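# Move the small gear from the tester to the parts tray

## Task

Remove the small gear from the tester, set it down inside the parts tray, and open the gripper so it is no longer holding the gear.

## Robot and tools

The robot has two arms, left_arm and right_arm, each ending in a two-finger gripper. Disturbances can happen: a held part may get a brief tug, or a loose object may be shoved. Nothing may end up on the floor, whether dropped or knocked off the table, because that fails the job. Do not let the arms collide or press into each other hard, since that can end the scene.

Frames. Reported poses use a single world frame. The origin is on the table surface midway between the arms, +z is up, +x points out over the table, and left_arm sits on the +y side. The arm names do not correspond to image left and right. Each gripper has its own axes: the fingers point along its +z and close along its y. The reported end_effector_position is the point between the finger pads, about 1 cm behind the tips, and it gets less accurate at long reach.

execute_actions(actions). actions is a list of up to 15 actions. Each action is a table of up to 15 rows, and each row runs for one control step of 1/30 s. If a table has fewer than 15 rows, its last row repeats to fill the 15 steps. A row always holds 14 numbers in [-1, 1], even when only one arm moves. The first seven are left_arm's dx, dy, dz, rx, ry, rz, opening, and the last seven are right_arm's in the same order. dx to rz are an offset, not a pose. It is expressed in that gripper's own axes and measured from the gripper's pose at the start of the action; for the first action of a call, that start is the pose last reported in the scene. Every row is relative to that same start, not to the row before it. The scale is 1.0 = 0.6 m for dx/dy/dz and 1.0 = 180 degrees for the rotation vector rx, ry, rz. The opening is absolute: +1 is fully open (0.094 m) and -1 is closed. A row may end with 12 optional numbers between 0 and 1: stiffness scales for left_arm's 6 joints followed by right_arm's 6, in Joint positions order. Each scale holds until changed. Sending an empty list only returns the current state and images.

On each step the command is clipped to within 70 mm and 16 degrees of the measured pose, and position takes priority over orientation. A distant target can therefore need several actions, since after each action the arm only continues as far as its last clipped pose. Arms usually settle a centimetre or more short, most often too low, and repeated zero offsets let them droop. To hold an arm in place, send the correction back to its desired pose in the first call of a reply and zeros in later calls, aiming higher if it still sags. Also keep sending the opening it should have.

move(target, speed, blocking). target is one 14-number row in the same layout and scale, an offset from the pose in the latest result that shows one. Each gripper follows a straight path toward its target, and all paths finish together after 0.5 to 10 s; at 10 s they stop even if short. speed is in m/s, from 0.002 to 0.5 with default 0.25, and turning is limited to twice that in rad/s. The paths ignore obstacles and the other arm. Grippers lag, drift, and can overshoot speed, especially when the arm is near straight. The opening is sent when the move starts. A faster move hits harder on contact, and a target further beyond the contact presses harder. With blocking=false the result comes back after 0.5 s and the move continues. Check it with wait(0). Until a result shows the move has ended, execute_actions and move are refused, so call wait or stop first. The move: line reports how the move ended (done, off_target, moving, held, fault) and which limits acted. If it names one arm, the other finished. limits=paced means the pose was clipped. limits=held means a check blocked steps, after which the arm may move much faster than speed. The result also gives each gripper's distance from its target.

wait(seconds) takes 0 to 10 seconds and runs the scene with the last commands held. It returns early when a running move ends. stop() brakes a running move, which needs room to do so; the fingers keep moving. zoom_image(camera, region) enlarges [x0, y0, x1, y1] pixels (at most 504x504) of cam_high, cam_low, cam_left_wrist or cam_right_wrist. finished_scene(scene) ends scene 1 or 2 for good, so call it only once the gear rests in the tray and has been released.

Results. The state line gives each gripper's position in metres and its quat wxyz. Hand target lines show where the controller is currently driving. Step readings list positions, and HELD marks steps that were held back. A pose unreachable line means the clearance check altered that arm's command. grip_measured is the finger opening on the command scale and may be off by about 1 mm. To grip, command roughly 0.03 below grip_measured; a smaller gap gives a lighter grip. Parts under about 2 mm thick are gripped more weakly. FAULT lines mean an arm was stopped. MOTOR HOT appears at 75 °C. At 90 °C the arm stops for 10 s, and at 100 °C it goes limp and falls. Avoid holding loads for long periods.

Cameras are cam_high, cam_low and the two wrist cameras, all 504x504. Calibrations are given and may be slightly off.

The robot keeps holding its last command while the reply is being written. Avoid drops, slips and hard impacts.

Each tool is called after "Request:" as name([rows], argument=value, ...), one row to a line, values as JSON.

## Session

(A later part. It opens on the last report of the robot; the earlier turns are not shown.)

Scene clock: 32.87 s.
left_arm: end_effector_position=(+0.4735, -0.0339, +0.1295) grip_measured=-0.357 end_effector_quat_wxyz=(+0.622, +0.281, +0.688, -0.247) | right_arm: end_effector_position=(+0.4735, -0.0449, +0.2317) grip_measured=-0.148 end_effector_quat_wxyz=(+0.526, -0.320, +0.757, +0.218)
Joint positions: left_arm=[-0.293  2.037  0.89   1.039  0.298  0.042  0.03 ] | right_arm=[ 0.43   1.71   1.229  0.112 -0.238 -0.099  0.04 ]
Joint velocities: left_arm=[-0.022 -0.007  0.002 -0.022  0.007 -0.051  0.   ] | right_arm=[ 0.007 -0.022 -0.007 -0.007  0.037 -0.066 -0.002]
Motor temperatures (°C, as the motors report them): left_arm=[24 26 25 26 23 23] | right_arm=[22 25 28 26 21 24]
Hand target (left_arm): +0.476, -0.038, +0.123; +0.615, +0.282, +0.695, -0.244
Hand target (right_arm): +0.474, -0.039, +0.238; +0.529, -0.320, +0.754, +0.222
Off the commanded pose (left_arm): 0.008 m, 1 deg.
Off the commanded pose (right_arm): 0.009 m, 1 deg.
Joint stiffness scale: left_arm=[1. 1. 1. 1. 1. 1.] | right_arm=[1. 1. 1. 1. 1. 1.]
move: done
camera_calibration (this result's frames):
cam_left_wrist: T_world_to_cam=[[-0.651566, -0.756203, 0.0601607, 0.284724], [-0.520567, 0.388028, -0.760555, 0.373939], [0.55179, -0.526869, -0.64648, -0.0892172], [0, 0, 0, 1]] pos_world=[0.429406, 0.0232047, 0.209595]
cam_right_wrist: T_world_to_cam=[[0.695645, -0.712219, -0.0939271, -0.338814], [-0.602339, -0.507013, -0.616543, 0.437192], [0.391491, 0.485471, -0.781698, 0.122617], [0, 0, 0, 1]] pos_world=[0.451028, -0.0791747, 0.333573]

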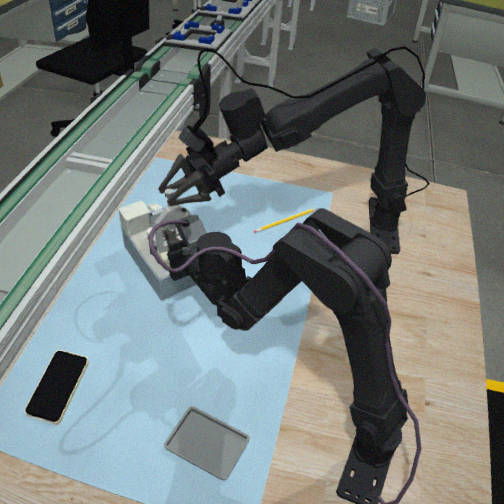

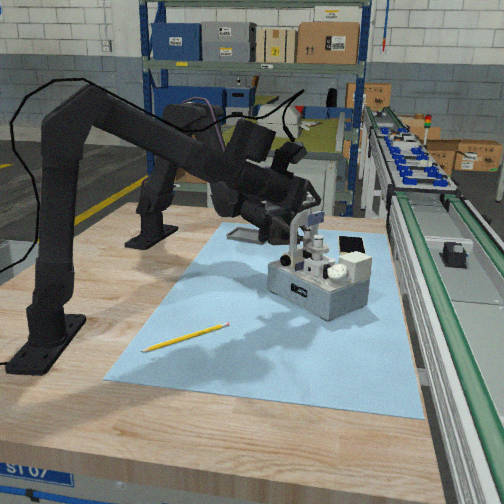

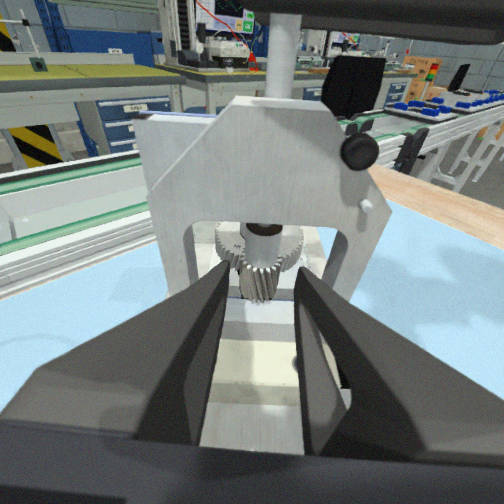

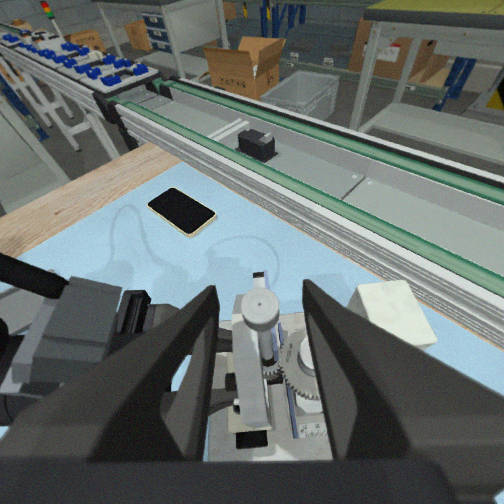

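Request:
execute_actions([
  [[0.01,-0.0026,0.0095,-0.0008,0.0066,-0.0008,-0.36,-0.0122,0.007,0.0043,-0.0017,-0.0033,0.0003,-0.18],[0.01,-0.0025,0.0105,-0.0008,0.0066,-0.0008,-0.36,-0.0122,0.007,0.0043,-0.0017,-0.0033,0.0003,-0.21],[0.01,-0.0023,0.012,-0.0008,0.0066,-0.0008,-0.36,-0.0122,0.007,0.0043,-0.0017,-0.0033,0.0003,-0.24],[0.01,-0.0021,0.0137,-0.0008,0.0066,-0.0008,-0.36,-0.0122,0.007,0.0043,-0.0017,-0.0033,0.0003,-0.27],[0.0101,-0.002,0.0155,-0.0008,0.0066,-0.0008,-0.36,-0.0122,0.007,0.0043,-0.0017,-0.0033,0.0003,-0.30],[0.0101,-0.0018,0.0173,-0.0008,0.0066,-0.0008,-0.36,-0.0122,0.007,0.0043,-0.0017,-0.0033,0.0003,-0.33],[0.0101,-0.0016,0.0191,-0.0008,0.0066,-0.0008,-0.36,-0.0122,0.007,0.0043,-0.0017,-0.0033,0.0003,-0.36],[0.0101,-0.0015,0.0209,-0.0008,0.0066,-0.0008,-0.36,-0.0122,0.007,0.0043,-0.0017,-0.0033,0.0003,-0.39],[0.0101,-0.0013,0.0227,-0.0008,0.0066,-0.0008,-0.36,-0.0122,0.007,0.0043,-0.0017,-0.0033,0.0003,-0.42],[0.0101,-0.0011,0.0245,-0.0008,0.0066,-0.0008,-0.36,-0.0122,0.007,0.0043,-0.0017,-0.0033,0.0003,-0.45],[0.0102,-0.001,0.0263,-0.0008,0.0066,-0.0008,-0.36,-0.0122,0.007,0.0043,-0.0017,-0.0033,0.0003,-0.48],[0.0102,-0.0008,0.028,-0.0008,0.0066,-0.0008,-0.36,-0.0122,0.007,0.0043,-0.0017,-0.0033,0.0003,-0.51],[0.0102,-0.0006,0.0295,-0.0008,0.0066,-0.0008,-0.36,-0.0122,0.007,0.0043,-0.0017,-0.0033,0.0003,-0.54],[0.0102,-0.0005,0.0305,-0.0008,0.0066,-0.0008,-0.36,-0.0122,0.007,0.0043,-0.0017,-0.0033,0.0003,-0.57],[0.0102,-0.0005,0.031,-0.0008,0.0066,-0.0008,-0.36,-0.0122,0.007,0.0043,-0.0017,-0.0033,0.0003,-0.60]],
])

Request:
wait(seconds=0.5)

Scene clock: 37.83 s.
left_arm: end_effector_position=(+0.4832, -0.0411, +0.1289) grip_measured=-0.357 end_effector_quat_wxyz=(+0.624, +0.281, +0.686, -0.246) | right_arm: end_effector_position=(+0.4736, -0.0450, +0.2317) grip_measured=-0.583 end_effector_quat_wxyz=(+0.526, -0.320, +0.757, +0.218)
Joint positions: left_arm=[-0.299  2.073  0.943  1.027  0.292  0.042  0.03 ] | right_arm=[ 0.43   1.71   1.229  0.112 -0.237 -0.098  0.02 ]
Joint velocities: left_arm=[-0.042  0.061  0.09  -0.007  0.007  0.022 -0.   ] | right_arm=[ 0.007 -0.002  0.002 -0.051 -0.037  0.051 -0.031]
Motor temperatures (°C, as the motors report them): left_arm=[24 27 26 26 23 23] | right_arm=[22 26 29 26 21 24]
Hand target (left_arm): +0.486, -0.046, +0.122; +0.615, +0.282, +0.695, -0.244
Hand target (right_arm): +0.474, -0.039, +0.238; +0.529, -0.320, +0.754, +0.222
Off the commanded pose (left_arm): 0.010 m, 1 deg.
Off the commanded pose (right_arm): 0.009 m, 1 deg.
Joint stiffness scale: left_arm=[1. 1. 1. 1. 1. 1.] | right_arm=[1. 1. 1. 1. 1. 1.]
Step readings (end_effector_position):
0: left_arm (+0.4737, -0.0338, +0.1294) | right_arm (+0.4736, -0.0450, +0.2317)
1: left_arm (+0.4737, -0.0337, +0.1294) | right_arm (+0.4736, -0.0450, +0.2317)
2: left_arm (+0.4737, -0.0337, +0.1294) | right_arm (+0.4736, -0.0450, +0.2317)
4: left_arm (+0.4741, -0.0338, +0.1294) | right_arm (+0.4736, -0.0450, +0.2317)
8: left_arm (+0.4783, -0.0356, +0.1295) | right_arm (+0.4736, -0.0450, +0.2317)
15: end_effector_position above
camera_calibration (this result's frames):
cam_left_wrist: T_world_to_cam=[[-0.651583, -0.756331, 0.0583439, 0.285872], [-0.517106, 0.386582, -0.763646, 0.38003], [0.555014, -0.527749, -0.642993, -0.100777], [0, 0, 0, 1]] pos_world=[0.438718, 0.0161159, 0.208731]
cam_right_wrist: T_world_to_cam=[[0.694785, -0.713064, -0.0938821, -0.338659], [-0.602974, -0.506354, -0.616464, 0.437503], [0.392041, 0.484919, -0.781766, 0.122351], [0, 0, 0, 1]] pos_world=[0.451131, -0.0792844, 0.333561]

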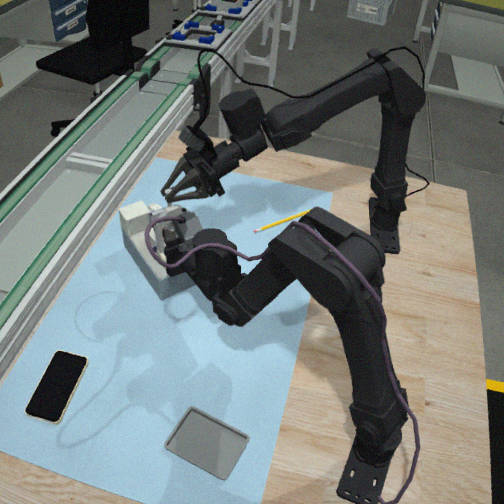

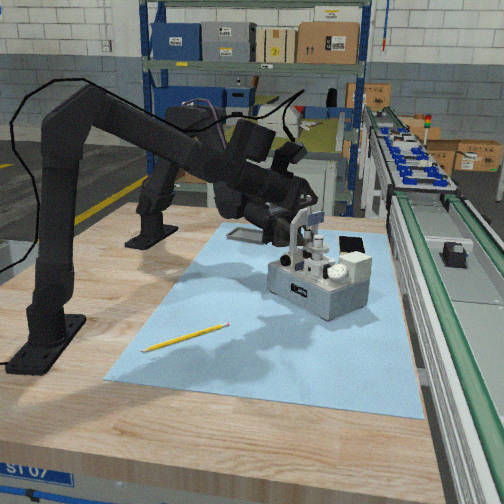

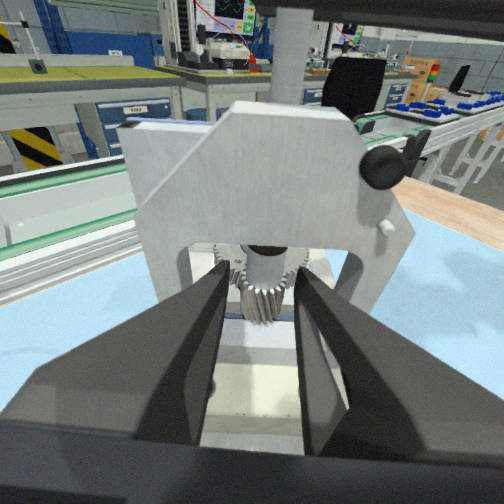

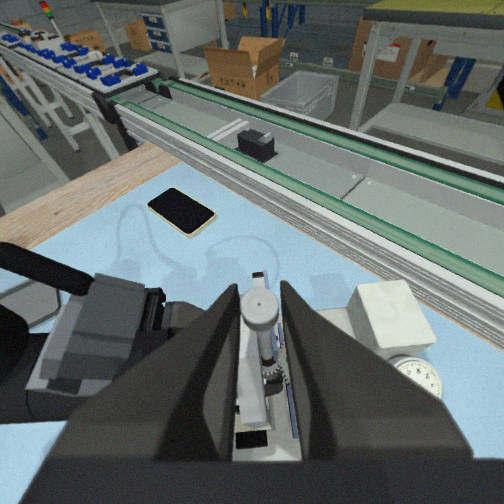

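Scene clock: 38.33 s.
left_arm: end_effector_position=(+0.4840, -0.0416, +0.1279) grip_measured=-0.357 end_effector_quat_wxyz=(+0.623, +0.281, +0.687, -0.246) | right_arm: end_effector_position=(+0.4736, -0.0450, +0.2317) grip_measured=-0.598 end_effector_quat_wxyz=(+0.526, -0.320, +0.757, +0.218)
Joint positions: left_arm=[-0.3    2.076  0.947  1.021  0.29   0.042  0.03 ] | right_arm=[ 0.43   1.71   1.229  0.112 -0.237 -0.098  0.019]
Joint velocities: left_arm=[ 0.002  0.007 -0.007 -0.051 -0.007 -0.066 -0.001] | right_arm=[-0.002 -0.007 -0.017 -0.051  0.051 -0.022  0.   ]
Motor temperatures (°C, as the motors report them): left_arm=[24 27 26 26 23 23] | right_arm=[22 26 29 26 21 24]
Hand target (left_arm): +0.486, -0.046, +0.122; +0.615, +0.282, +0.695, -0.244
Hand target (right_arm): +0.474, -0.039, +0.238; +0.529, -0.320, +0.754, +0.222
Off the commanded pose (left_arm): 0.008 m, 1 deg.
Off the commanded pose (right_arm): 0.009 m, 1 deg.
Joint stiffness scale: left_arm=[1. 1. 1. 1. 1. 1.] | right_arm=[1. 1. 1. 1. 1. 1.]
wait: 0.50 s; at rest by 0.20 s
camera_calibration (this result's frames):
cam_left_wrist: T_world_to_cam=[[-0.650817, -0.756932, 0.0590892, 0.285516], [-0.519934, 0.387621, -0.761196, 0.380931], [0.553269, -0.526121, -0.645825, -0.100919], [0, 0, 0, 1]] pos_world=[0.439712, 0.0153634, 0.207916]
cam_right_wrist: T_world_to_cam=[[0.694785, -0.713064, -0.0938821, -0.338659], [-0.602974, -0.506354, -0.616464, 0.437503], [0.392041, 0.484919, -0.781766, 0.122351], [0, 0, 0, 1]] pos_world=[0.451131, -0.0792844, 0.333561]

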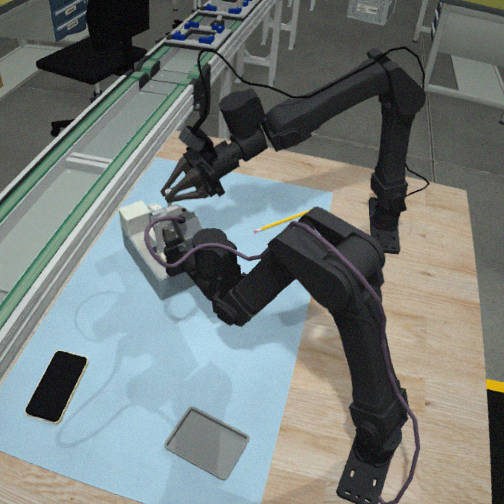

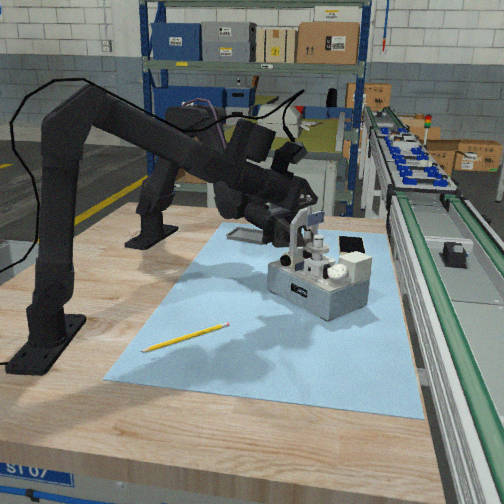

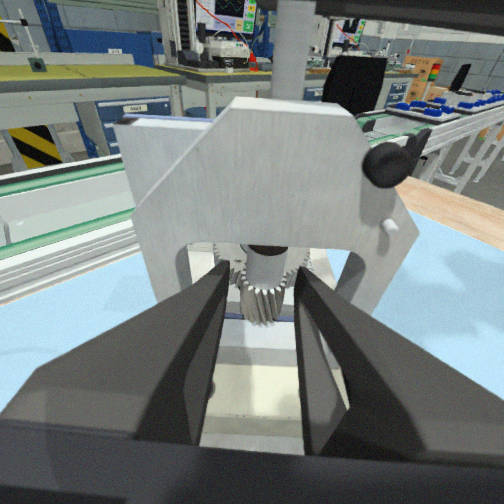

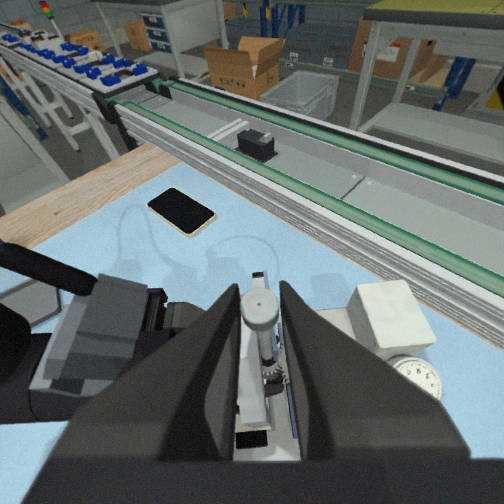

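Request:
zoom_image(camera="cam_left_wrist", region=[190, 230, 340, 380])

Request:
zoom_image(camera="cam_right_wrist", region=[210, 265, 320, 435])

Request:
zoom_image(camera="cam_low", region=[275, 180, 345, 270])

Region (190, 230, 340, 380) of cam_left_wrist's 504x504 image, scaled by 3.360, with more detail than that image has.

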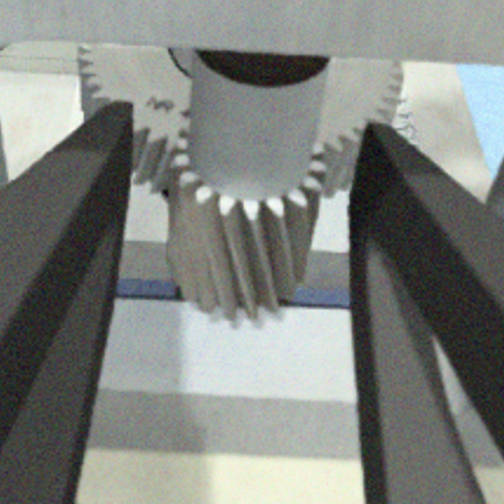

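Region (210, 265, 320, 435) of cam_right_wrist's 504x504 image, scaled by 2.965, with more detail than that image has; it fills the left 326 columns of this view, and the rest is white.

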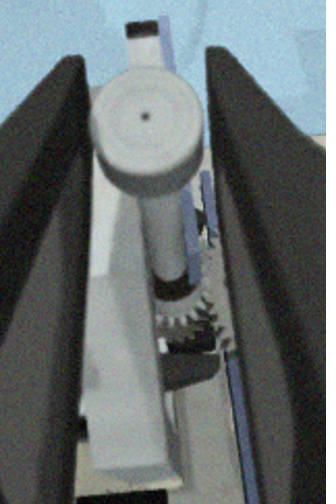

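Region (275, 180, 345, 270) of cam_low's 504x504 image, scaled by 5.600, with more detail than that image has.

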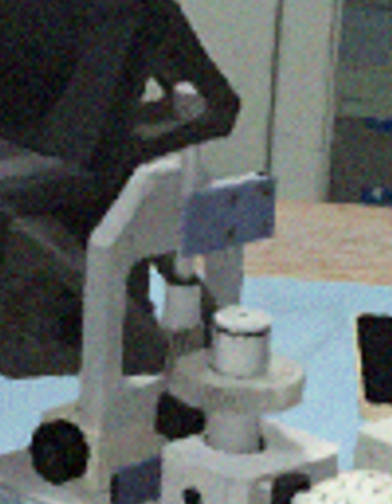

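Request:
execute_actions([
  [[0.0097,-0.0036,0.0092,-0.0003,0.0072,-0.0015,-0.39,-0.0122,0.0073,0.0043,-0.0017,-0.0033,0.0003,-0.605],[0.0097,-0.0039,0.0092,-0.0003,0.0072,-0.0015,-0.42,-0.0122,0.0076,0.0043,-0.0017,-0.0033,0.0003,-0.61],[0.0097,-0.0042,0.0092,-0.0003,0.0072,-0.0015,-0.45,-0.0122,0.0079,0.0043,-0.0017,-0.0033,0.0003,-0.615],[0.0097,-0.0045,0.0092,-0.0003,0.0072,-0.0015,-0.48,-0.0122,0.0082,0.0043,-0.0017,-0.0033,0.0003,-0.62],[0.0097,-0.0048,0.0092,-0.0003,0.0072,-0.0015,-0.51,-0.0122,0.0085,0.0043,-0.0017,-0.0033,0.0003,-0.626],[0.0097,-0.005,0.0092,-0.0003,0.0072,-0.0015,-0.535,-0.0122,0.0087,0.0043,-0.0017,-0.0033,0.0003,-0.632],[0.0097,-0.005,0.0092,-0.0003,0.0072,-0.0015,-0.555,-0.0122,0.0087,0.0043,-0.0017,-0.0033,0.0003,-0.638],[0.0097,-0.005,0.0092,-0.0003,0.0072,-0.0015,-0.57,-0.0122,0.0087,0.0043,-0.0017,-0.0033,0.0003,-0.644],[0.0097,-0.005,0.0092,-0.0003,0.0072,-0.0015,-0.582,-0.0122,0.0087,0.0043,-0.0017,-0.0033,0.0003,-0.65],[0.0097,-0.005,0.0092,-0.0003,0.0072,-0.0015,-0.594,-0.0122,0.0087,0.0043,-0.0017,-0.0033,0.0003,-0.656],[0.0097,-0.005,0.0092,-0.0003,0.0072,-0.0015,-0.606,-0.0122,0.0087,0.0043,-0.0017,-0.0033,0.0003,-0.662],[0.0097,-0.005,0.0092,-0.0003,0.0072,-0.0015,-0.618,-0.0122,0.0087,0.0043,-0.0017,-0.0033,0.0003,-0.668],[0.0097,-0.005,0.0092,-0.0003,0.0072,-0.0015,-0.63,-0.0122,0.0087,0.0043,-0.0017,-0.0033,0.0003,-0.674],[0.0097,-0.005,0.0092,-0.0003,0.0072,-0.0015,-0.64,-0.0122,0.0087,0.0043,-0.0017,-0.0033,0.0003,-0.68],[0.0097,-0.005,0.0092,-0.0003,0.0072,-0.0015,-0.65,-0.0122,0.0087,0.0043,-0.0017,-0.0033,0.0003,-0.685]],
])

Request:
wait(seconds=0.4)

Scene clock: 40.50 s.
left_arm: end_effector_position=(+0.4841, -0.0417, +0.1275) grip_measured=-0.626 end_effector_quat_wxyz=(+0.622, +0.279, +0.689, -0.246) | right_arm: end_effector_position=(+0.4738, -0.0452, +0.2316) grip_measured=-0.675 end_effector_quat_wxyz=(+0.526, -0.319, +0.758, +0.217)
Joint positions: left_arm=[-0.301  2.076  0.947  1.02   0.286  0.039  0.018] | right_arm=[ 0.431  1.71   1.229  0.112 -0.235 -0.097  0.015]
Joint velocities: left_arm=[ 0.012 -0.007  0.007 -0.007  0.037 -0.022  0.001] | right_arm=[-0.002  0.002  0.007 -0.007  0.066  0.037 -0.003]
Motor temperatures (°C, as the motors report them): left_arm=[24 28 26 26 23 23] | right_arm=[22 26 29 26 21 24]
Hand target (left_arm): +0.485, -0.047, +0.122; +0.615, +0.282, +0.695, -0.244
Hand target (right_arm): +0.473, -0.038, +0.238; +0.529, -0.319, +0.754, +0.222
Off the commanded pose (left_arm): 0.008 m, 1 deg.
Off the commanded pose (right_arm): 0.009 m, 1 deg.
Joint stiffness scale: left_arm=[1. 1. 1. 1. 1. 1.] | right_arm=[1. 1. 1. 1. 1. 1.]
Step readings (end_effector_position):
0: left_arm (+0.4840, -0.0416, +0.1279) | right_arm (+0.4736, -0.0450, +0.2317)
1: left_arm (+0.4840, -0.0416, +0.1279) | right_arm (+0.4736, -0.0450, +0.2317)
2: left_arm (+0.4840, -0.0416, +0.1278) | right_arm (+0.4736, -0.0450, +0.2317)
4: left_arm (+0.4841, -0.0415, +0.1276) | right_arm (+0.4737, -0.0451, +0.2317)
8: left_arm (+0.4842, -0.0414, +0.1275) | right_arm (+0.4738, -0.0452, +0.2316)
15: end_effector_position above
camera_calibration (this result's frames):
cam_left_wrist: T_world_to_cam=[[-0.648372, -0.758789, 0.0620704, 0.283946], [-0.523564, 0.385213, -0.759928, 0.38219], [0.552715, -0.525214, -0.647036, -0.100772], [0, 0, 0, 1]] pos_world=[0.439902, 0.0153029, 0.207609]
cam_right_wrist: T_world_to_cam=[[0.693215, -0.714555, -0.0941471, -0.33813], [-0.604272, -0.505026, -0.616283, 0.438146], [0.392821, 0.484107, -0.781877, 0.121943], [0, 0, 0, 1]] pos_world=[0.451254, -0.0793704, 0.333532]

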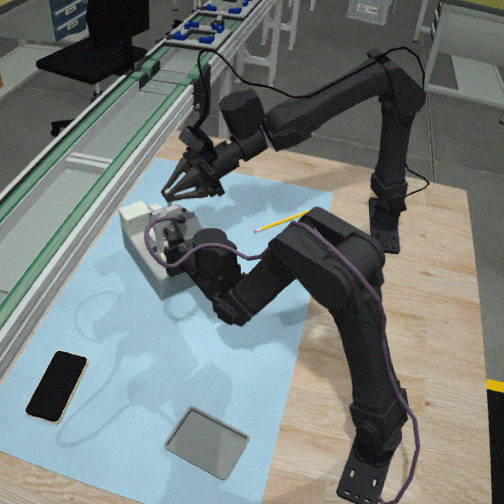

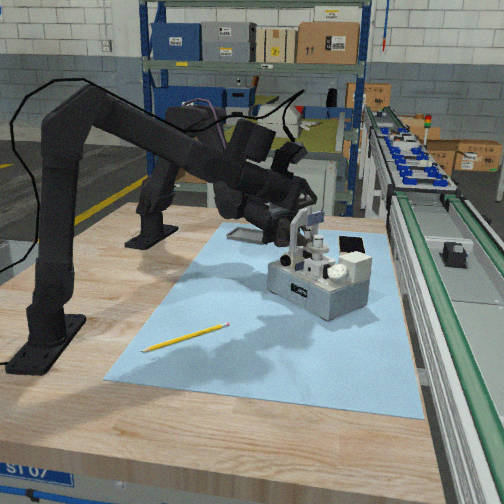

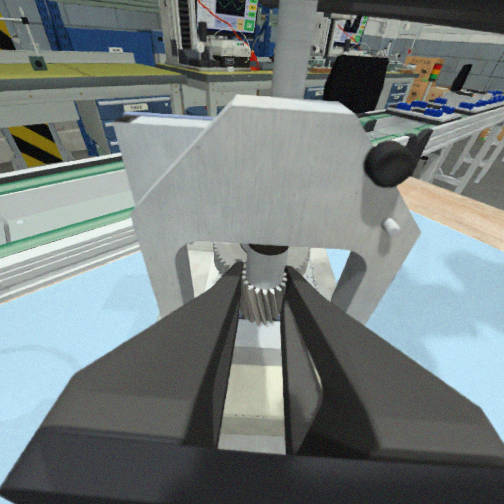

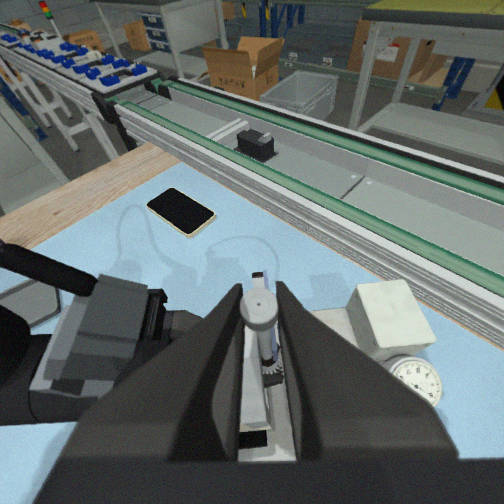

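Scene clock: 40.90 s.
left_arm: end_effector_position=(+0.4841, -0.0417, +0.1275) grip_measured=-0.626 end_effector_quat_wxyz=(+0.622, +0.278, +0.689, -0.246) | right_arm: end_effector_position=(+0.4738, -0.0452, +0.2316) grip_measured=-0.676 end_effector_quat_wxyz=(+0.526, -0.319, +0.758, +0.217)
Joint positions: left_arm=[-0.301  2.076  0.947  1.02   0.286  0.038  0.018] | right_arm=[ 0.431  1.71   1.229  0.112 -0.235 -0.097  0.015]
Joint velocities: left_arm=[ 0.007  0.002  0.012 -0.022  0.022 -0.007  0.   ] | right_arm=[-0.007 -0.002 -0.002 -0.11  -0.037 -0.066 -0.001]
Motor temperatures (°C, as the motors report them): left_arm=[24 28 26 26 23 23] | right_arm=[22 26 29 26 21 24]
Hand target (left_arm): +0.485, -0.047, +0.122; +0.615, +0.282, +0.695, -0.244
Hand target (right_arm): +0.473, -0.038, +0.238; +0.529, -0.319, +0.754, +0.222
Off the commanded pose (left_arm): 0.008 m, 1 deg.
Off the commanded pose (right_arm): 0.010 m, 1 deg.
Joint stiffness scale: left_arm=[1. 1. 1. 1. 1. 1.] | right_arm=[1. 1. 1. 1. 1. 1.]
wait: 0.40 s; at rest by 0.17 s
camera_calibration (this result's frames):
cam_left_wrist: T_world_to_cam=[[-0.648185, -0.758823, 0.0635828, 0.283661], [-0.524421, 0.384295, -0.759803, 0.382551], [0.552121, -0.525837, -0.647037, -0.100511], [0, 0, 0, 1]] pos_world=[0.439977, 0.0153839, 0.207593]
cam_right_wrist: T_world_to_cam=[[0.692968, -0.714813, -0.0940135, -0.338123], [-0.604408, -0.504885, -0.616265, 0.438213], [0.393048, 0.483875, -0.781907, 0.121833], [0, 0, 0, 1]] pos_world=[0.451281, -0.0793996, 0.333529]

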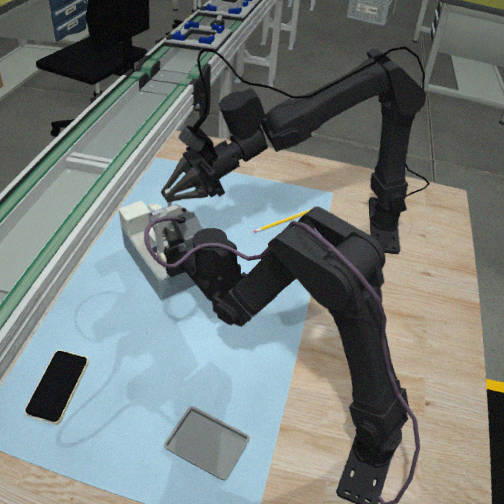

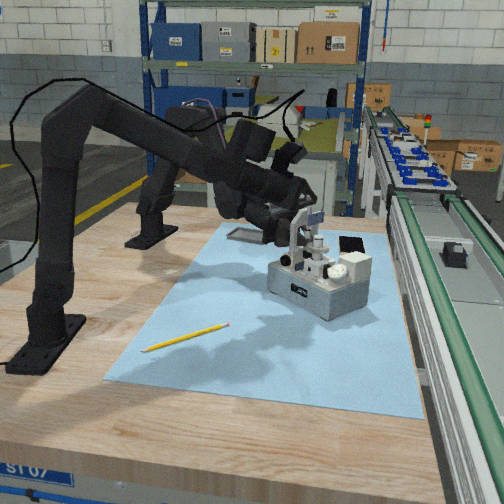

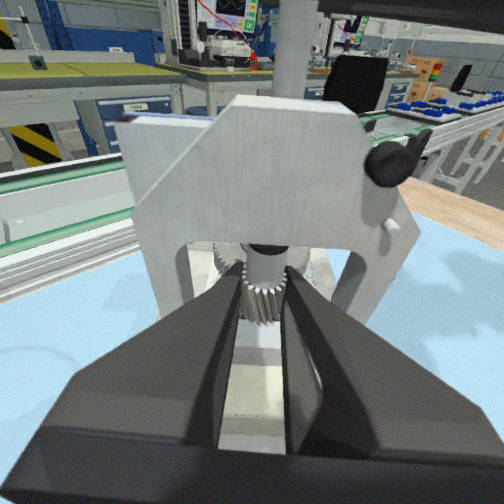

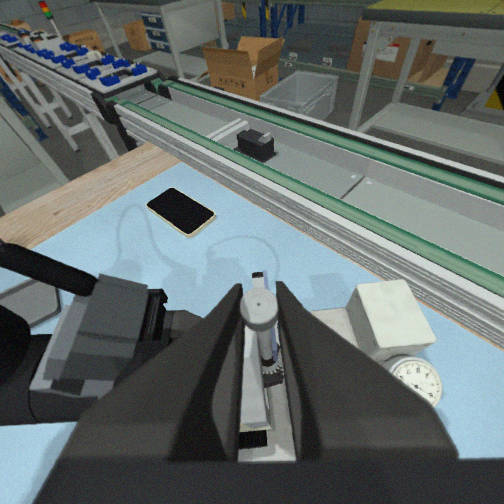

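Request:
zoom_image(camera="cam_right_wrist", region=[210, 265, 320, 405])

Request:
zoom_image(camera="cam_high", region=[140, 160, 230, 250])

Request:
zoom_image(camera="cam_left_wrist", region=[200, 230, 330, 360])

Region (210, 265, 320, 405) of cam_right_wrist's 504x504 image, scaled by 3.600, with more detail than that image has; it fills the left 396 columns of this view, and the rest is white.

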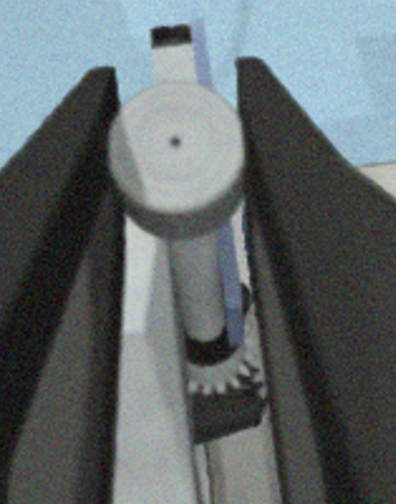

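Region (140, 160, 230, 250) of cam_high's 504x504 image, scaled by 5.600, with more detail than that image has.

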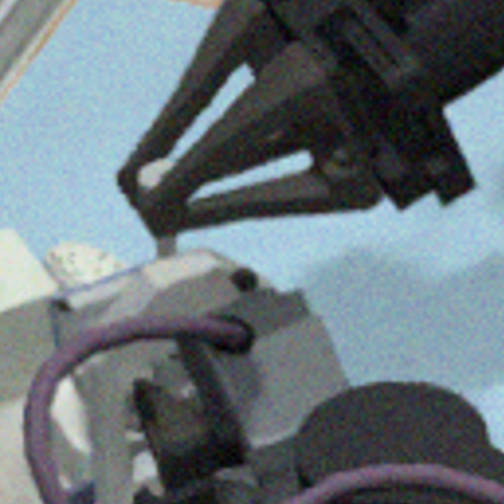

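Region (200, 230, 330, 360) of cam_left_wrist's 504x504 image, scaled by 3.877, with more detail than that image has.

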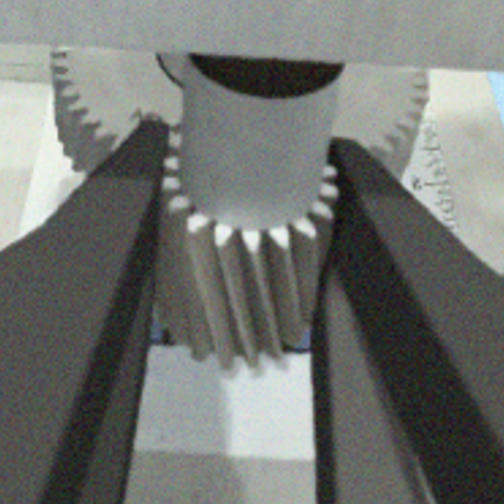

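Request:
execute_actions([
  [[0.0091,-0.005,0.0089,0.001,0.0064,0.0004,-0.655,-0.0123,0.0094,0.0043,-0.0017,-0.0033,0.0003,-0.70],[0.0091,-0.005,0.0089,0.001,0.0064,0.0004,-0.66,-0.0123,0.0094,0.0043,-0.0017,-0.0033,0.0003,-0.71],[0.0091,-0.005,0.0089,0.001,0.0064,0.0004,-0.66,-0.0135,0.0092,0.0037,-0.0017,-0.003,0.0003,-0.71],[0.0091,-0.005,0.0089,0.001,0.0064,0.0004,-0.66,-0.0155,0.009,0.0028,-0.0017,-0.0025,0.0003,-0.71],[0.0091,-0.005,0.0089,0.001,0.0064,0.0004,-0.66,-0.018,0.0087,0.0016,-0.0017,-0.0019,0.0003,-0.71],[0.0091,-0.005,0.0089,0.001,0.0064,0.0004,-0.66,-0.0205,0.0084,0.0004,-0.0017,-0.0012,0.0003,-0.71],[0.0091,-0.005,0.0089,0.001,0.0064,0.0004,-0.66,-0.023,0.0081,-0.0008,-0.0017,-0.0006,0.0003,-0.71],[0.0091,-0.005,0.0089,0.001,0.0064,0.0004,-0.66,-0.0255,0.0078,-0.002,-0.0017,0.0,0.0003,-0.71],[0.0091,-0.005,0.0089,0.001,0.0064,0.0004,-0.66,-0.028,0.0075,-0.0032,-0.0017,0.0007,0.0003,-0.71],[0.0091,-0.005,0.0089,0.001,0.0064,0.0004,-0.66,-0.0305,0.0072,-0.0044,-0.0017,0.0013,0.0003,-0.71],[0.0091,-0.005,0.0089,0.001,0.0064,0.0004,-0.66,-0.033,0.0069,-0.0056,-0.0017,0.002,0.0003,-0.71],[0.0091,-0.005,0.0089,0.001,0.0064,0.0004,-0.66,-0.0355,0.0066,-0.0068,-0.0017,0.0026,0.0003,-0.71],[0.0091,-0.005,0.0089,0.001,0.0064,0.0004,-0.66,-0.038,0.0063,-0.008,-0.0017,0.0032,0.0003,-0.71],[0.0091,-0.005,0.0089,0.001,0.0064,0.0004,-0.66,-0.040,0.006,-0.009,-0.0017,0.0037,0.0003,-0.71],[0.0091,-0.005,0.0089,0.001,0.0064,0.0004,-0.66,-0.041,0.0059,-0.0095,-0.0017,0.004,0.0003,-0.71]],
])

Request:
wait(seconds=0.5)

Scene clock: 43.37 s.
left_arm: end_effector_position=(+0.4841, -0.0417, +0.1275) grip_measured=-0.626 end_effector_quat_wxyz=(+0.622, +0.278, +0.689, -0.246) | right_arm: end_effector_position=(+0.4739, -0.0453, +0.2337) grip_measured=-0.693 end_effector_quat_wxyz=(+0.508, -0.320, +0.770, +0.214)
Joint positions: left_arm=[-0.301  2.076  0.947  1.02   0.286  0.038  0.018] | right_arm=[ 0.431  1.716  1.285  0.016 -0.234 -0.097  0.014]
Joint velocities: left_arm=[-0.017 -0.012 -0.002  0.007  0.007  0.007  0.001] | right_arm=[-0.002  0.017  0.149 -0.344  0.022 -0.081  0.001]
Motor temperatures (°C, as the motors report them): left_arm=[24 28 26 26 23 23] | right_arm=[22 26 30 27 21 24]
Hand target (left_arm): +0.485, -0.047, +0.122; +0.615, +0.282, +0.695, -0.244
Hand target (right_arm): +0.473, -0.041, +0.257; +0.521, -0.321, +0.760, +0.218
Off the commanded pose (left_arm): 0.008 m, 1 deg.
Off the commanded pose (right_arm): 0.024 m, 2 deg.
Joint stiffness scale: left_arm=[1. 1. 1. 1. 1. 1.] | right_arm=[1. 1. 1. 1. 1. 1.]
Step readings (end_effector_position):
0: left_arm (+0.4841, -0.0417, +0.1275) | right_arm (+0.4738, -0.0452, +0.2316)
1: left_arm (+0.4841, -0.0417, +0.1275) | right_arm (+0.4738, -0.0452, +0.2316)
2: left_arm (+0.4841, -0.0417, +0.1275) | right_arm (+0.4738, -0.0452, +0.2316)
4: left_arm (+0.4841, -0.0417, +0.1275) | right_arm (+0.4738, -0.0452, +0.2316)
8: left_arm (+0.4841, -0.0417, +0.1275) | right_arm (+0.4739, -0.0452, +0.2325)
15: end_effector_position above
camera_calibration (this result's frames):
cam_left_wrist: T_world_to_cam=[[-0.648185, -0.758823, 0.0635828, 0.283661], [-0.524421, 0.384295, -0.759803, 0.382551], [0.552121, -0.525837, -0.647037, -0.100511], [0, 0, 0, 1]] pos_world=[0.439977, 0.0153839, 0.207593]
cam_right_wrist: T_world_to_cam=[[0.688651, -0.717608, -0.103916, -0.333837], [-0.627816, -0.518406, -0.580606, 0.44164], [0.362777, 0.465075, -0.807526, 0.142914], [0, 0, 0, 1]] pos_world=[0.45532, -0.0770804, 0.337135]

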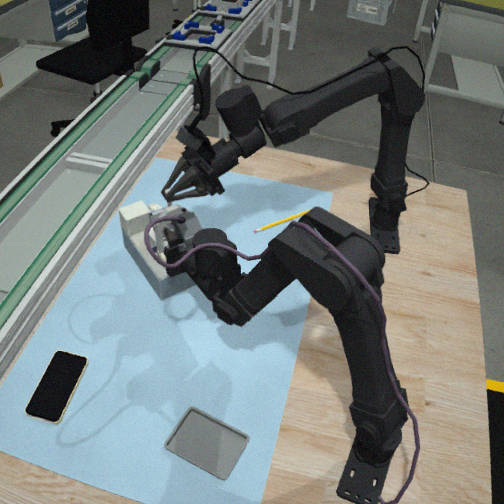

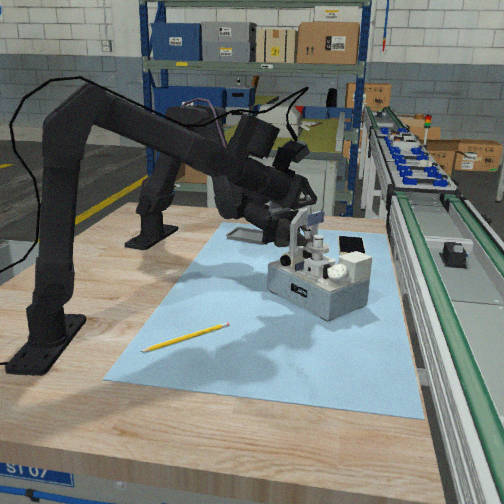

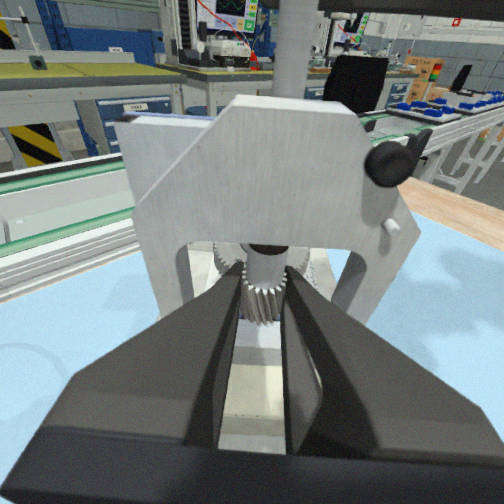

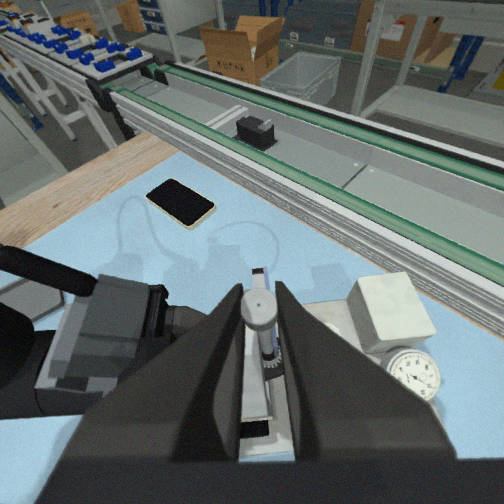

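Scene clock: 43.87 s.
left_arm: end_effector_position=(+0.4841, -0.0417, +0.1275) grip_measured=-0.626 end_effector_quat_wxyz=(+0.622, +0.278, +0.689, -0.246) | right_arm: end_effector_position=(+0.4739, -0.0454, +0.2336) grip_measured=-0.693 end_effector_quat_wxyz=(+0.504, -0.321, +0.773, +0.213)
Joint positions: left_arm=[-0.301  2.076  0.947  1.02   0.286  0.038  0.018] | right_arm=[ 0.431  1.718  1.296 -0.002 -0.233 -0.098  0.014]
Joint velocities: left_arm=[ 0.012  0.007 -0.007 -0.051 -0.051 -0.022 -0.   ] | right_arm=[-0.002 -0.007 -0.022 -0.051 -0.007 -0.022 -0.   ]
Motor temperatures (°C, as the motors report them): left_arm=[24 28 26 26 23 23] | right_arm=[22 27 30 27 21 24]
Hand target (left_arm): +0.485, -0.047, +0.122; +0.615, +0.282, +0.695, -0.244
Hand target (right_arm): +0.473, -0.041, +0.257; +0.521, -0.321, +0.760, +0.218
Off the commanded pose (left_arm): 0.008 m, 1 deg.
Off the commanded pose (right_arm): 0.024 m, 2 deg.
Joint stiffness scale: left_arm=[1. 1. 1. 1. 1. 1.] | right_arm=[1. 1. 1. 1. 1. 1.]
wait: 0.50 s; at rest by 0.20 s
camera_calibration (this result's frames):
cam_left_wrist: T_world_to_cam=[[-0.648185, -0.758823, 0.0635828, 0.283661], [-0.524421, 0.384295, -0.759803, 0.382551], [0.552121, -0.525837, -0.647037, -0.100511], [0, 0, 0, 1]] pos_world=[0.439977, 0.0153839, 0.207593]
cam_right_wrist: T_world_to_cam=[[0.687924, -0.718157, -0.104935, -0.33334], [-0.632194, -0.521905, -0.572665, 0.441577], [0.356497, 0.460289, -0.813046, 0.14692], [0, 0, 0, 1]] pos_world=[0.456099, -0.0765551, 0.33735]

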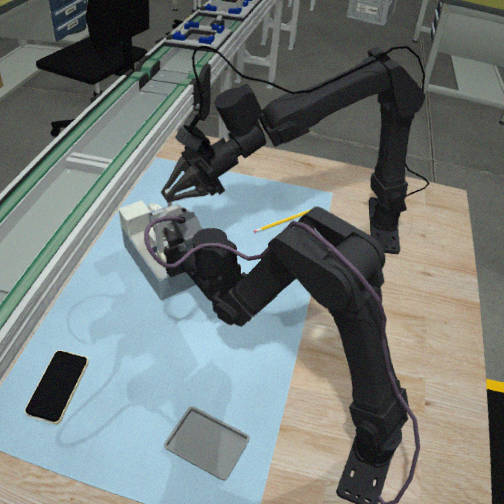

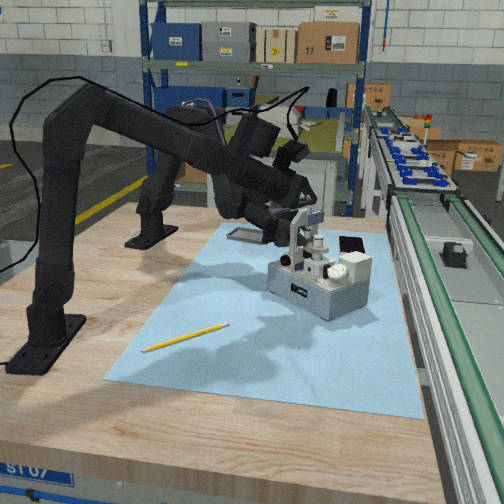

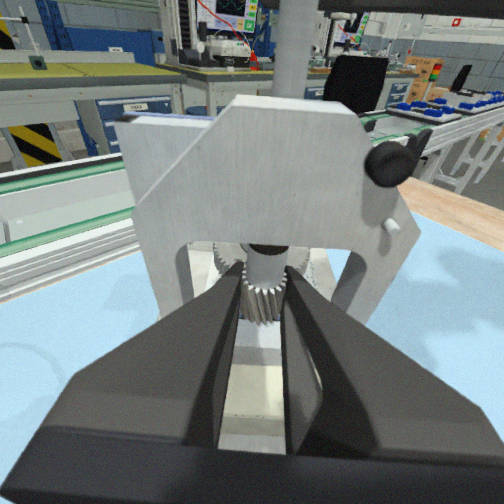

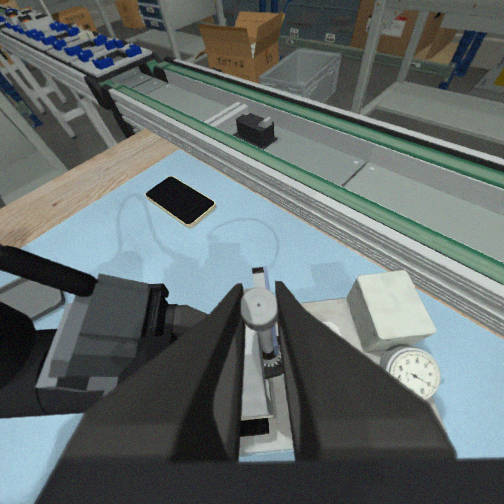

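Request:
execute_actions([
  [[0.0091,-0.005,0.0089,0.001,0.0064,0.0004,-0.66,-0.0375,0.0068,-0.0102,-0.0008,-0.0136,-0.0034,-0.72],[0.0091,-0.005,0.0089,0.001,0.0064,0.0004,-0.66,-0.0399,0.0068,-0.0112,-0.0008,-0.0146,-0.0036,-0.73],[0.0091,-0.005,0.0089,0.001,0.0064,0.0004,-0.66,-0.0423,0.0068,-0.0123,-0.0008,-0.0155,-0.0038,-0.73],[0.0091,-0.005,0.0089,0.001,0.0064,0.0004,-0.66,-0.0447,0.0069,-0.0133,-0.0008,-0.0165,-0.004,-0.73],[0.0091,-0.005,0.0089,0.001,0.0064,0.0004,-0.66,-0.0471,0.0069,-0.0144,-0.0008,-0.0174,-0.0041,-0.73],[0.0091,-0.005,0.0089,0.001,0.0064,0.0004,-0.66,-0.0495,0.0069,-0.0154,-0.0008,-0.0184,-0.0043,-0.73],[0.0091,-0.005,0.0089,0.001,0.0064,0.0004,-0.66,-0.0519,0.0069,-0.0165,-0.0008,-0.0193,-0.0045,-0.73],[0.0091,-0.005,0.0089,0.001,0.0064,0.0004,-0.66,-0.0543,0.007,-0.0175,-0.0008,-0.0203,-0.0047,-0.73],[0.0091,-0.005,0.0089,0.001,0.0064,0.0004,-0.66,-0.0567,0.007,-0.0186,-0.0008,-0.0213,-0.0049,-0.73],[0.0091,-0.005,0.0089,0.001,0.0064,0.0004,-0.66,-0.0591,0.007,-0.0196,-0.0008,-0.0222,-0.0051,-0.73],[0.0091,-0.005,0.0089,0.001,0.0064,0.0004,-0.66,-0.0615,0.007,-0.0207,-0.0008,-0.0232,-0.0053,-0.73],[0.0091,-0.005,0.0089,0.001,0.0064,0.0004,-0.66,-0.0639,0.007,-0.0217,-0.0008,-0.0241,-0.0054,-0.73],[0.0091,-0.005,0.0089,0.001,0.0064,0.0004,-0.66,-0.0663,0.0071,-0.0228,-0.0008,-0.0251,-0.0056,-0.73],[0.0091,-0.005,0.0089,0.001,0.0064,0.0004,-0.66,-0.0687,0.0071,-0.0238,-0.0008,-0.026,-0.0058,-0.73],[0.0091,-0.005,0.0089,0.001,0.0064,0.0004,-0.66,-0.071,0.0071,-0.0249,-0.0008,-0.027,-0.006,-0.73]],
])

Request:
wait(seconds=0.5)

Scene clock: 46.03 s.
left_arm: end_effector_position=(+0.4841, -0.0417, +0.1275) grip_measured=-0.626 end_effector_quat_wxyz=(+0.622, +0.278, +0.689, -0.246) | right_arm: end_effector_position=(+0.4739, -0.0454, +0.2351) grip_measured=-0.699 end_effector_quat_wxyz=(+0.502, -0.321, +0.774, +0.212)
Joint positions: left_arm=[-0.301  2.076  0.947  1.02   0.286  0.038  0.018] | right_arm=[ 0.431  1.718  1.307 -0.019 -0.233 -0.099  0.014]
Joint velocities: left_arm=[ 0.007  0.002 -0.007 -0.066  0.007  0.007 -0.001] | right_arm=[-0.007 -0.007  0.037 -0.11  -0.022  0.037  0.   ]
Motor temperatures (°C, as the motors report them): left_arm=[24 28 26 26 23 23] | right_arm=[22 27 30 27 21 24]
Hand target (left_arm): +0.485, -0.047, +0.122; +0.615, +0.282, +0.695, -0.244
Hand target (right_arm): +0.472, -0.041, +0.278; +0.538, -0.320, +0.748, +0.223
Off the commanded pose (left_arm): 0.008 m, 1 deg.
Off the commanded pose (right_arm): 0.044 m, 5 deg.
Joint stiffness scale: left_arm=[1. 1. 1. 1. 1. 1.] | right_arm=[1. 1. 1. 1. 1. 1.]
Step readings (end_effector_position):
0: left_arm (+0.4841, -0.0417, +0.1275) | right_arm (+0.4739, -0.0454, +0.2336)
1: left_arm (+0.4841, -0.0417, +0.1275) | right_arm (+0.4739, -0.0454, +0.2336)
2: left_arm (+0.4841, -0.0417, +0.1275) | right_arm (+0.4739, -0.0454, +0.2336)
4: left_arm (+0.4841, -0.0417, +0.1275) | right_arm (+0.4739, -0.0454, +0.2336)
8: left_arm (+0.4841, -0.0417, +0.1275) | right_arm (+0.4739, -0.0454, +0.2340)
15: end_effector_position above
camera_calibration (this result's frames):
cam_left_wrist: T_world_to_cam=[[-0.648185, -0.758823, 0.0635828, 0.283661], [-0.524421, 0.384295, -0.759803, 0.382551], [0.552121, -0.525837, -0.647037, -0.100511], [0, 0, 0, 1]] pos_world=[0.439977, 0.0153839, 0.207593]
cam_right_wrist: T_world_to_cam=[[0.687715, -0.718284, -0.10543, -0.332956], [-0.634366, -0.523941, -0.568389, 0.442363], [0.353026, 0.457771, -0.815977, 0.150438], [0, 0, 0, 1]] pos_world=[0.45649, -0.076251, 0.339084]

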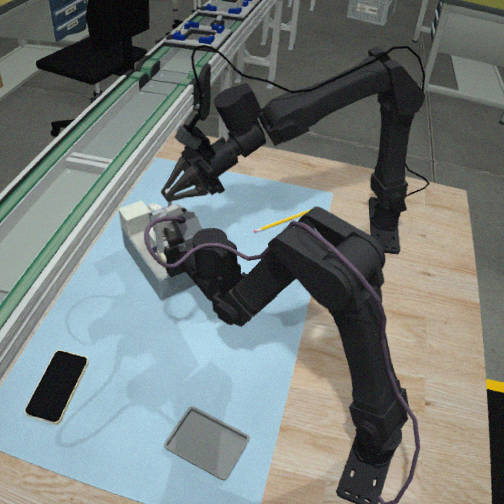

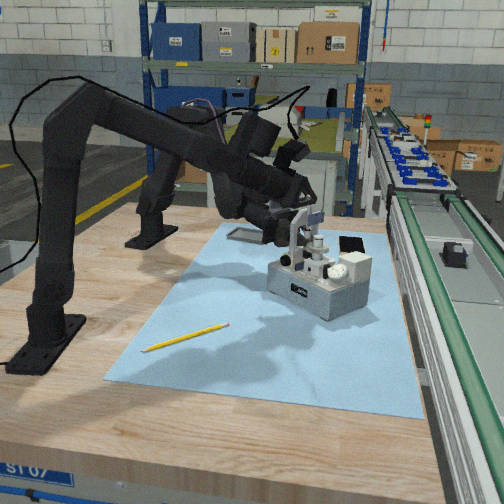

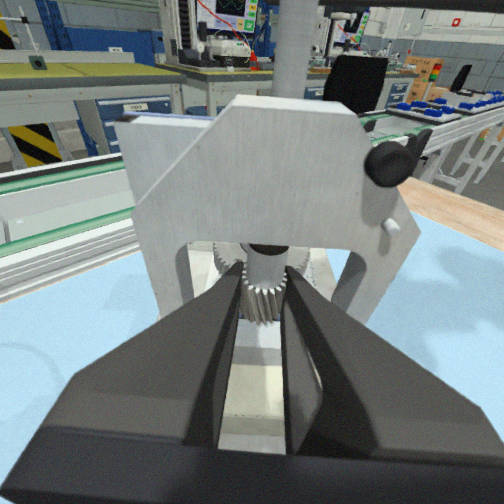

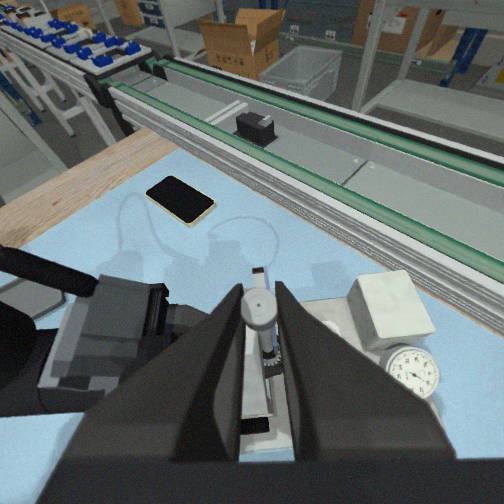

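Scene clock: 46.53 s.
left_arm: end_effector_position=(+0.4841, -0.0417, +0.1275) grip_measured=-0.626 end_effector_quat_wxyz=(+0.622, +0.278, +0.689, -0.246) | right_arm: end_effector_position=(+0.4738, -0.0454, +0.2353) grip_measured=-0.699 end_effector_quat_wxyz=(+0.502, -0.322, +0.775, +0.212)
Joint positions: left_arm=[-0.301  2.076  0.947  1.02   0.286  0.038  0.018] | right_arm=[ 0.431  1.718  1.309 -0.022 -0.233 -0.099  0.014]
Joint velocities: left_arm=[-0.012  0.002 -0.017 -0.022 -0.066 -0.022 -0.001] | right_arm=[ 0.002  0.002  0.012  0.051 -0.022 -0.022 -0.   ]
Motor temperatures (°C, as the motors report them): left_arm=[24 29 26 26 23 23] | right_arm=[22 28 30 27 21 24]
Hand target (left_arm): +0.485, -0.047, +0.122; +0.615, +0.282, +0.695, -0.244
Hand target (right_arm): +0.472, -0.041, +0.278; +0.538, -0.320, +0.748, +0.223
Off the commanded pose (left_arm): 0.008 m, 1 deg.
Off the commanded pose (right_arm): 0.044 m, 5 deg.
Joint stiffness scale: left_arm=[1. 1. 1. 1. 1. 1.] | right_arm=[1. 1. 1. 1. 1. 1.]
wait: 0.50 s; at rest by 0.17 s
camera_calibration (this result's frames):
cam_left_wrist: T_world_to_cam=[[-0.648185, -0.758823, 0.0635828, 0.283661], [-0.524421, 0.384295, -0.759803, 0.382551], [0.552121, -0.525837, -0.647037, -0.100511], [0, 0, 0, 1]] pos_world=[0.439977, 0.0153839, 0.207593]
cam_right_wrist: T_world_to_cam=[[0.687612, -0.718346, -0.105684, -0.332818], [-0.634924, -0.524274, -0.567458, 0.44249], [0.352224, 0.457292, -0.816592, 0.15114], [0, 0, 0, 1]] pos_world=[0.456562, -0.076208, 0.33934]

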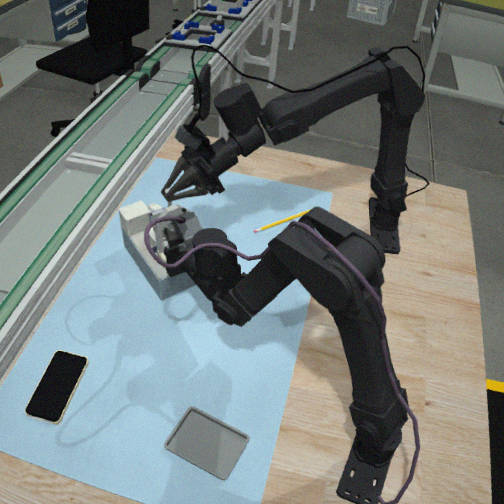

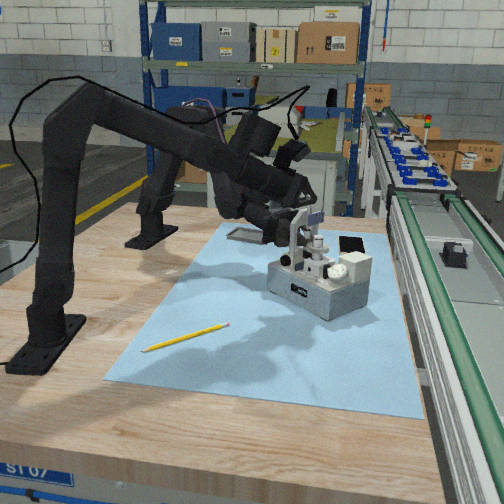

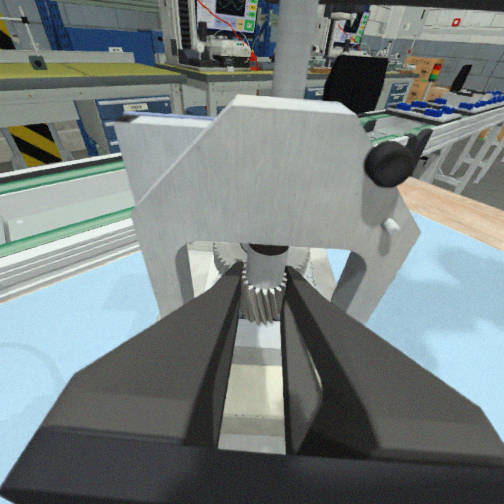

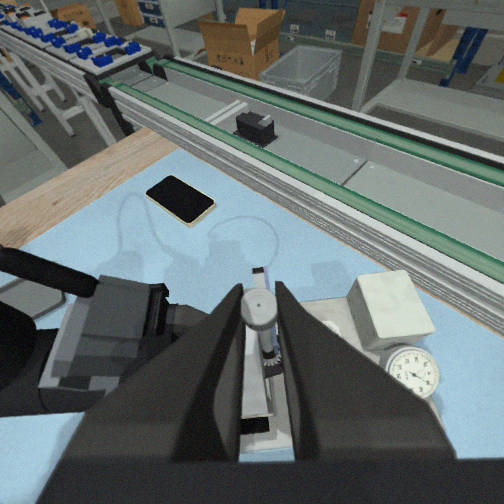

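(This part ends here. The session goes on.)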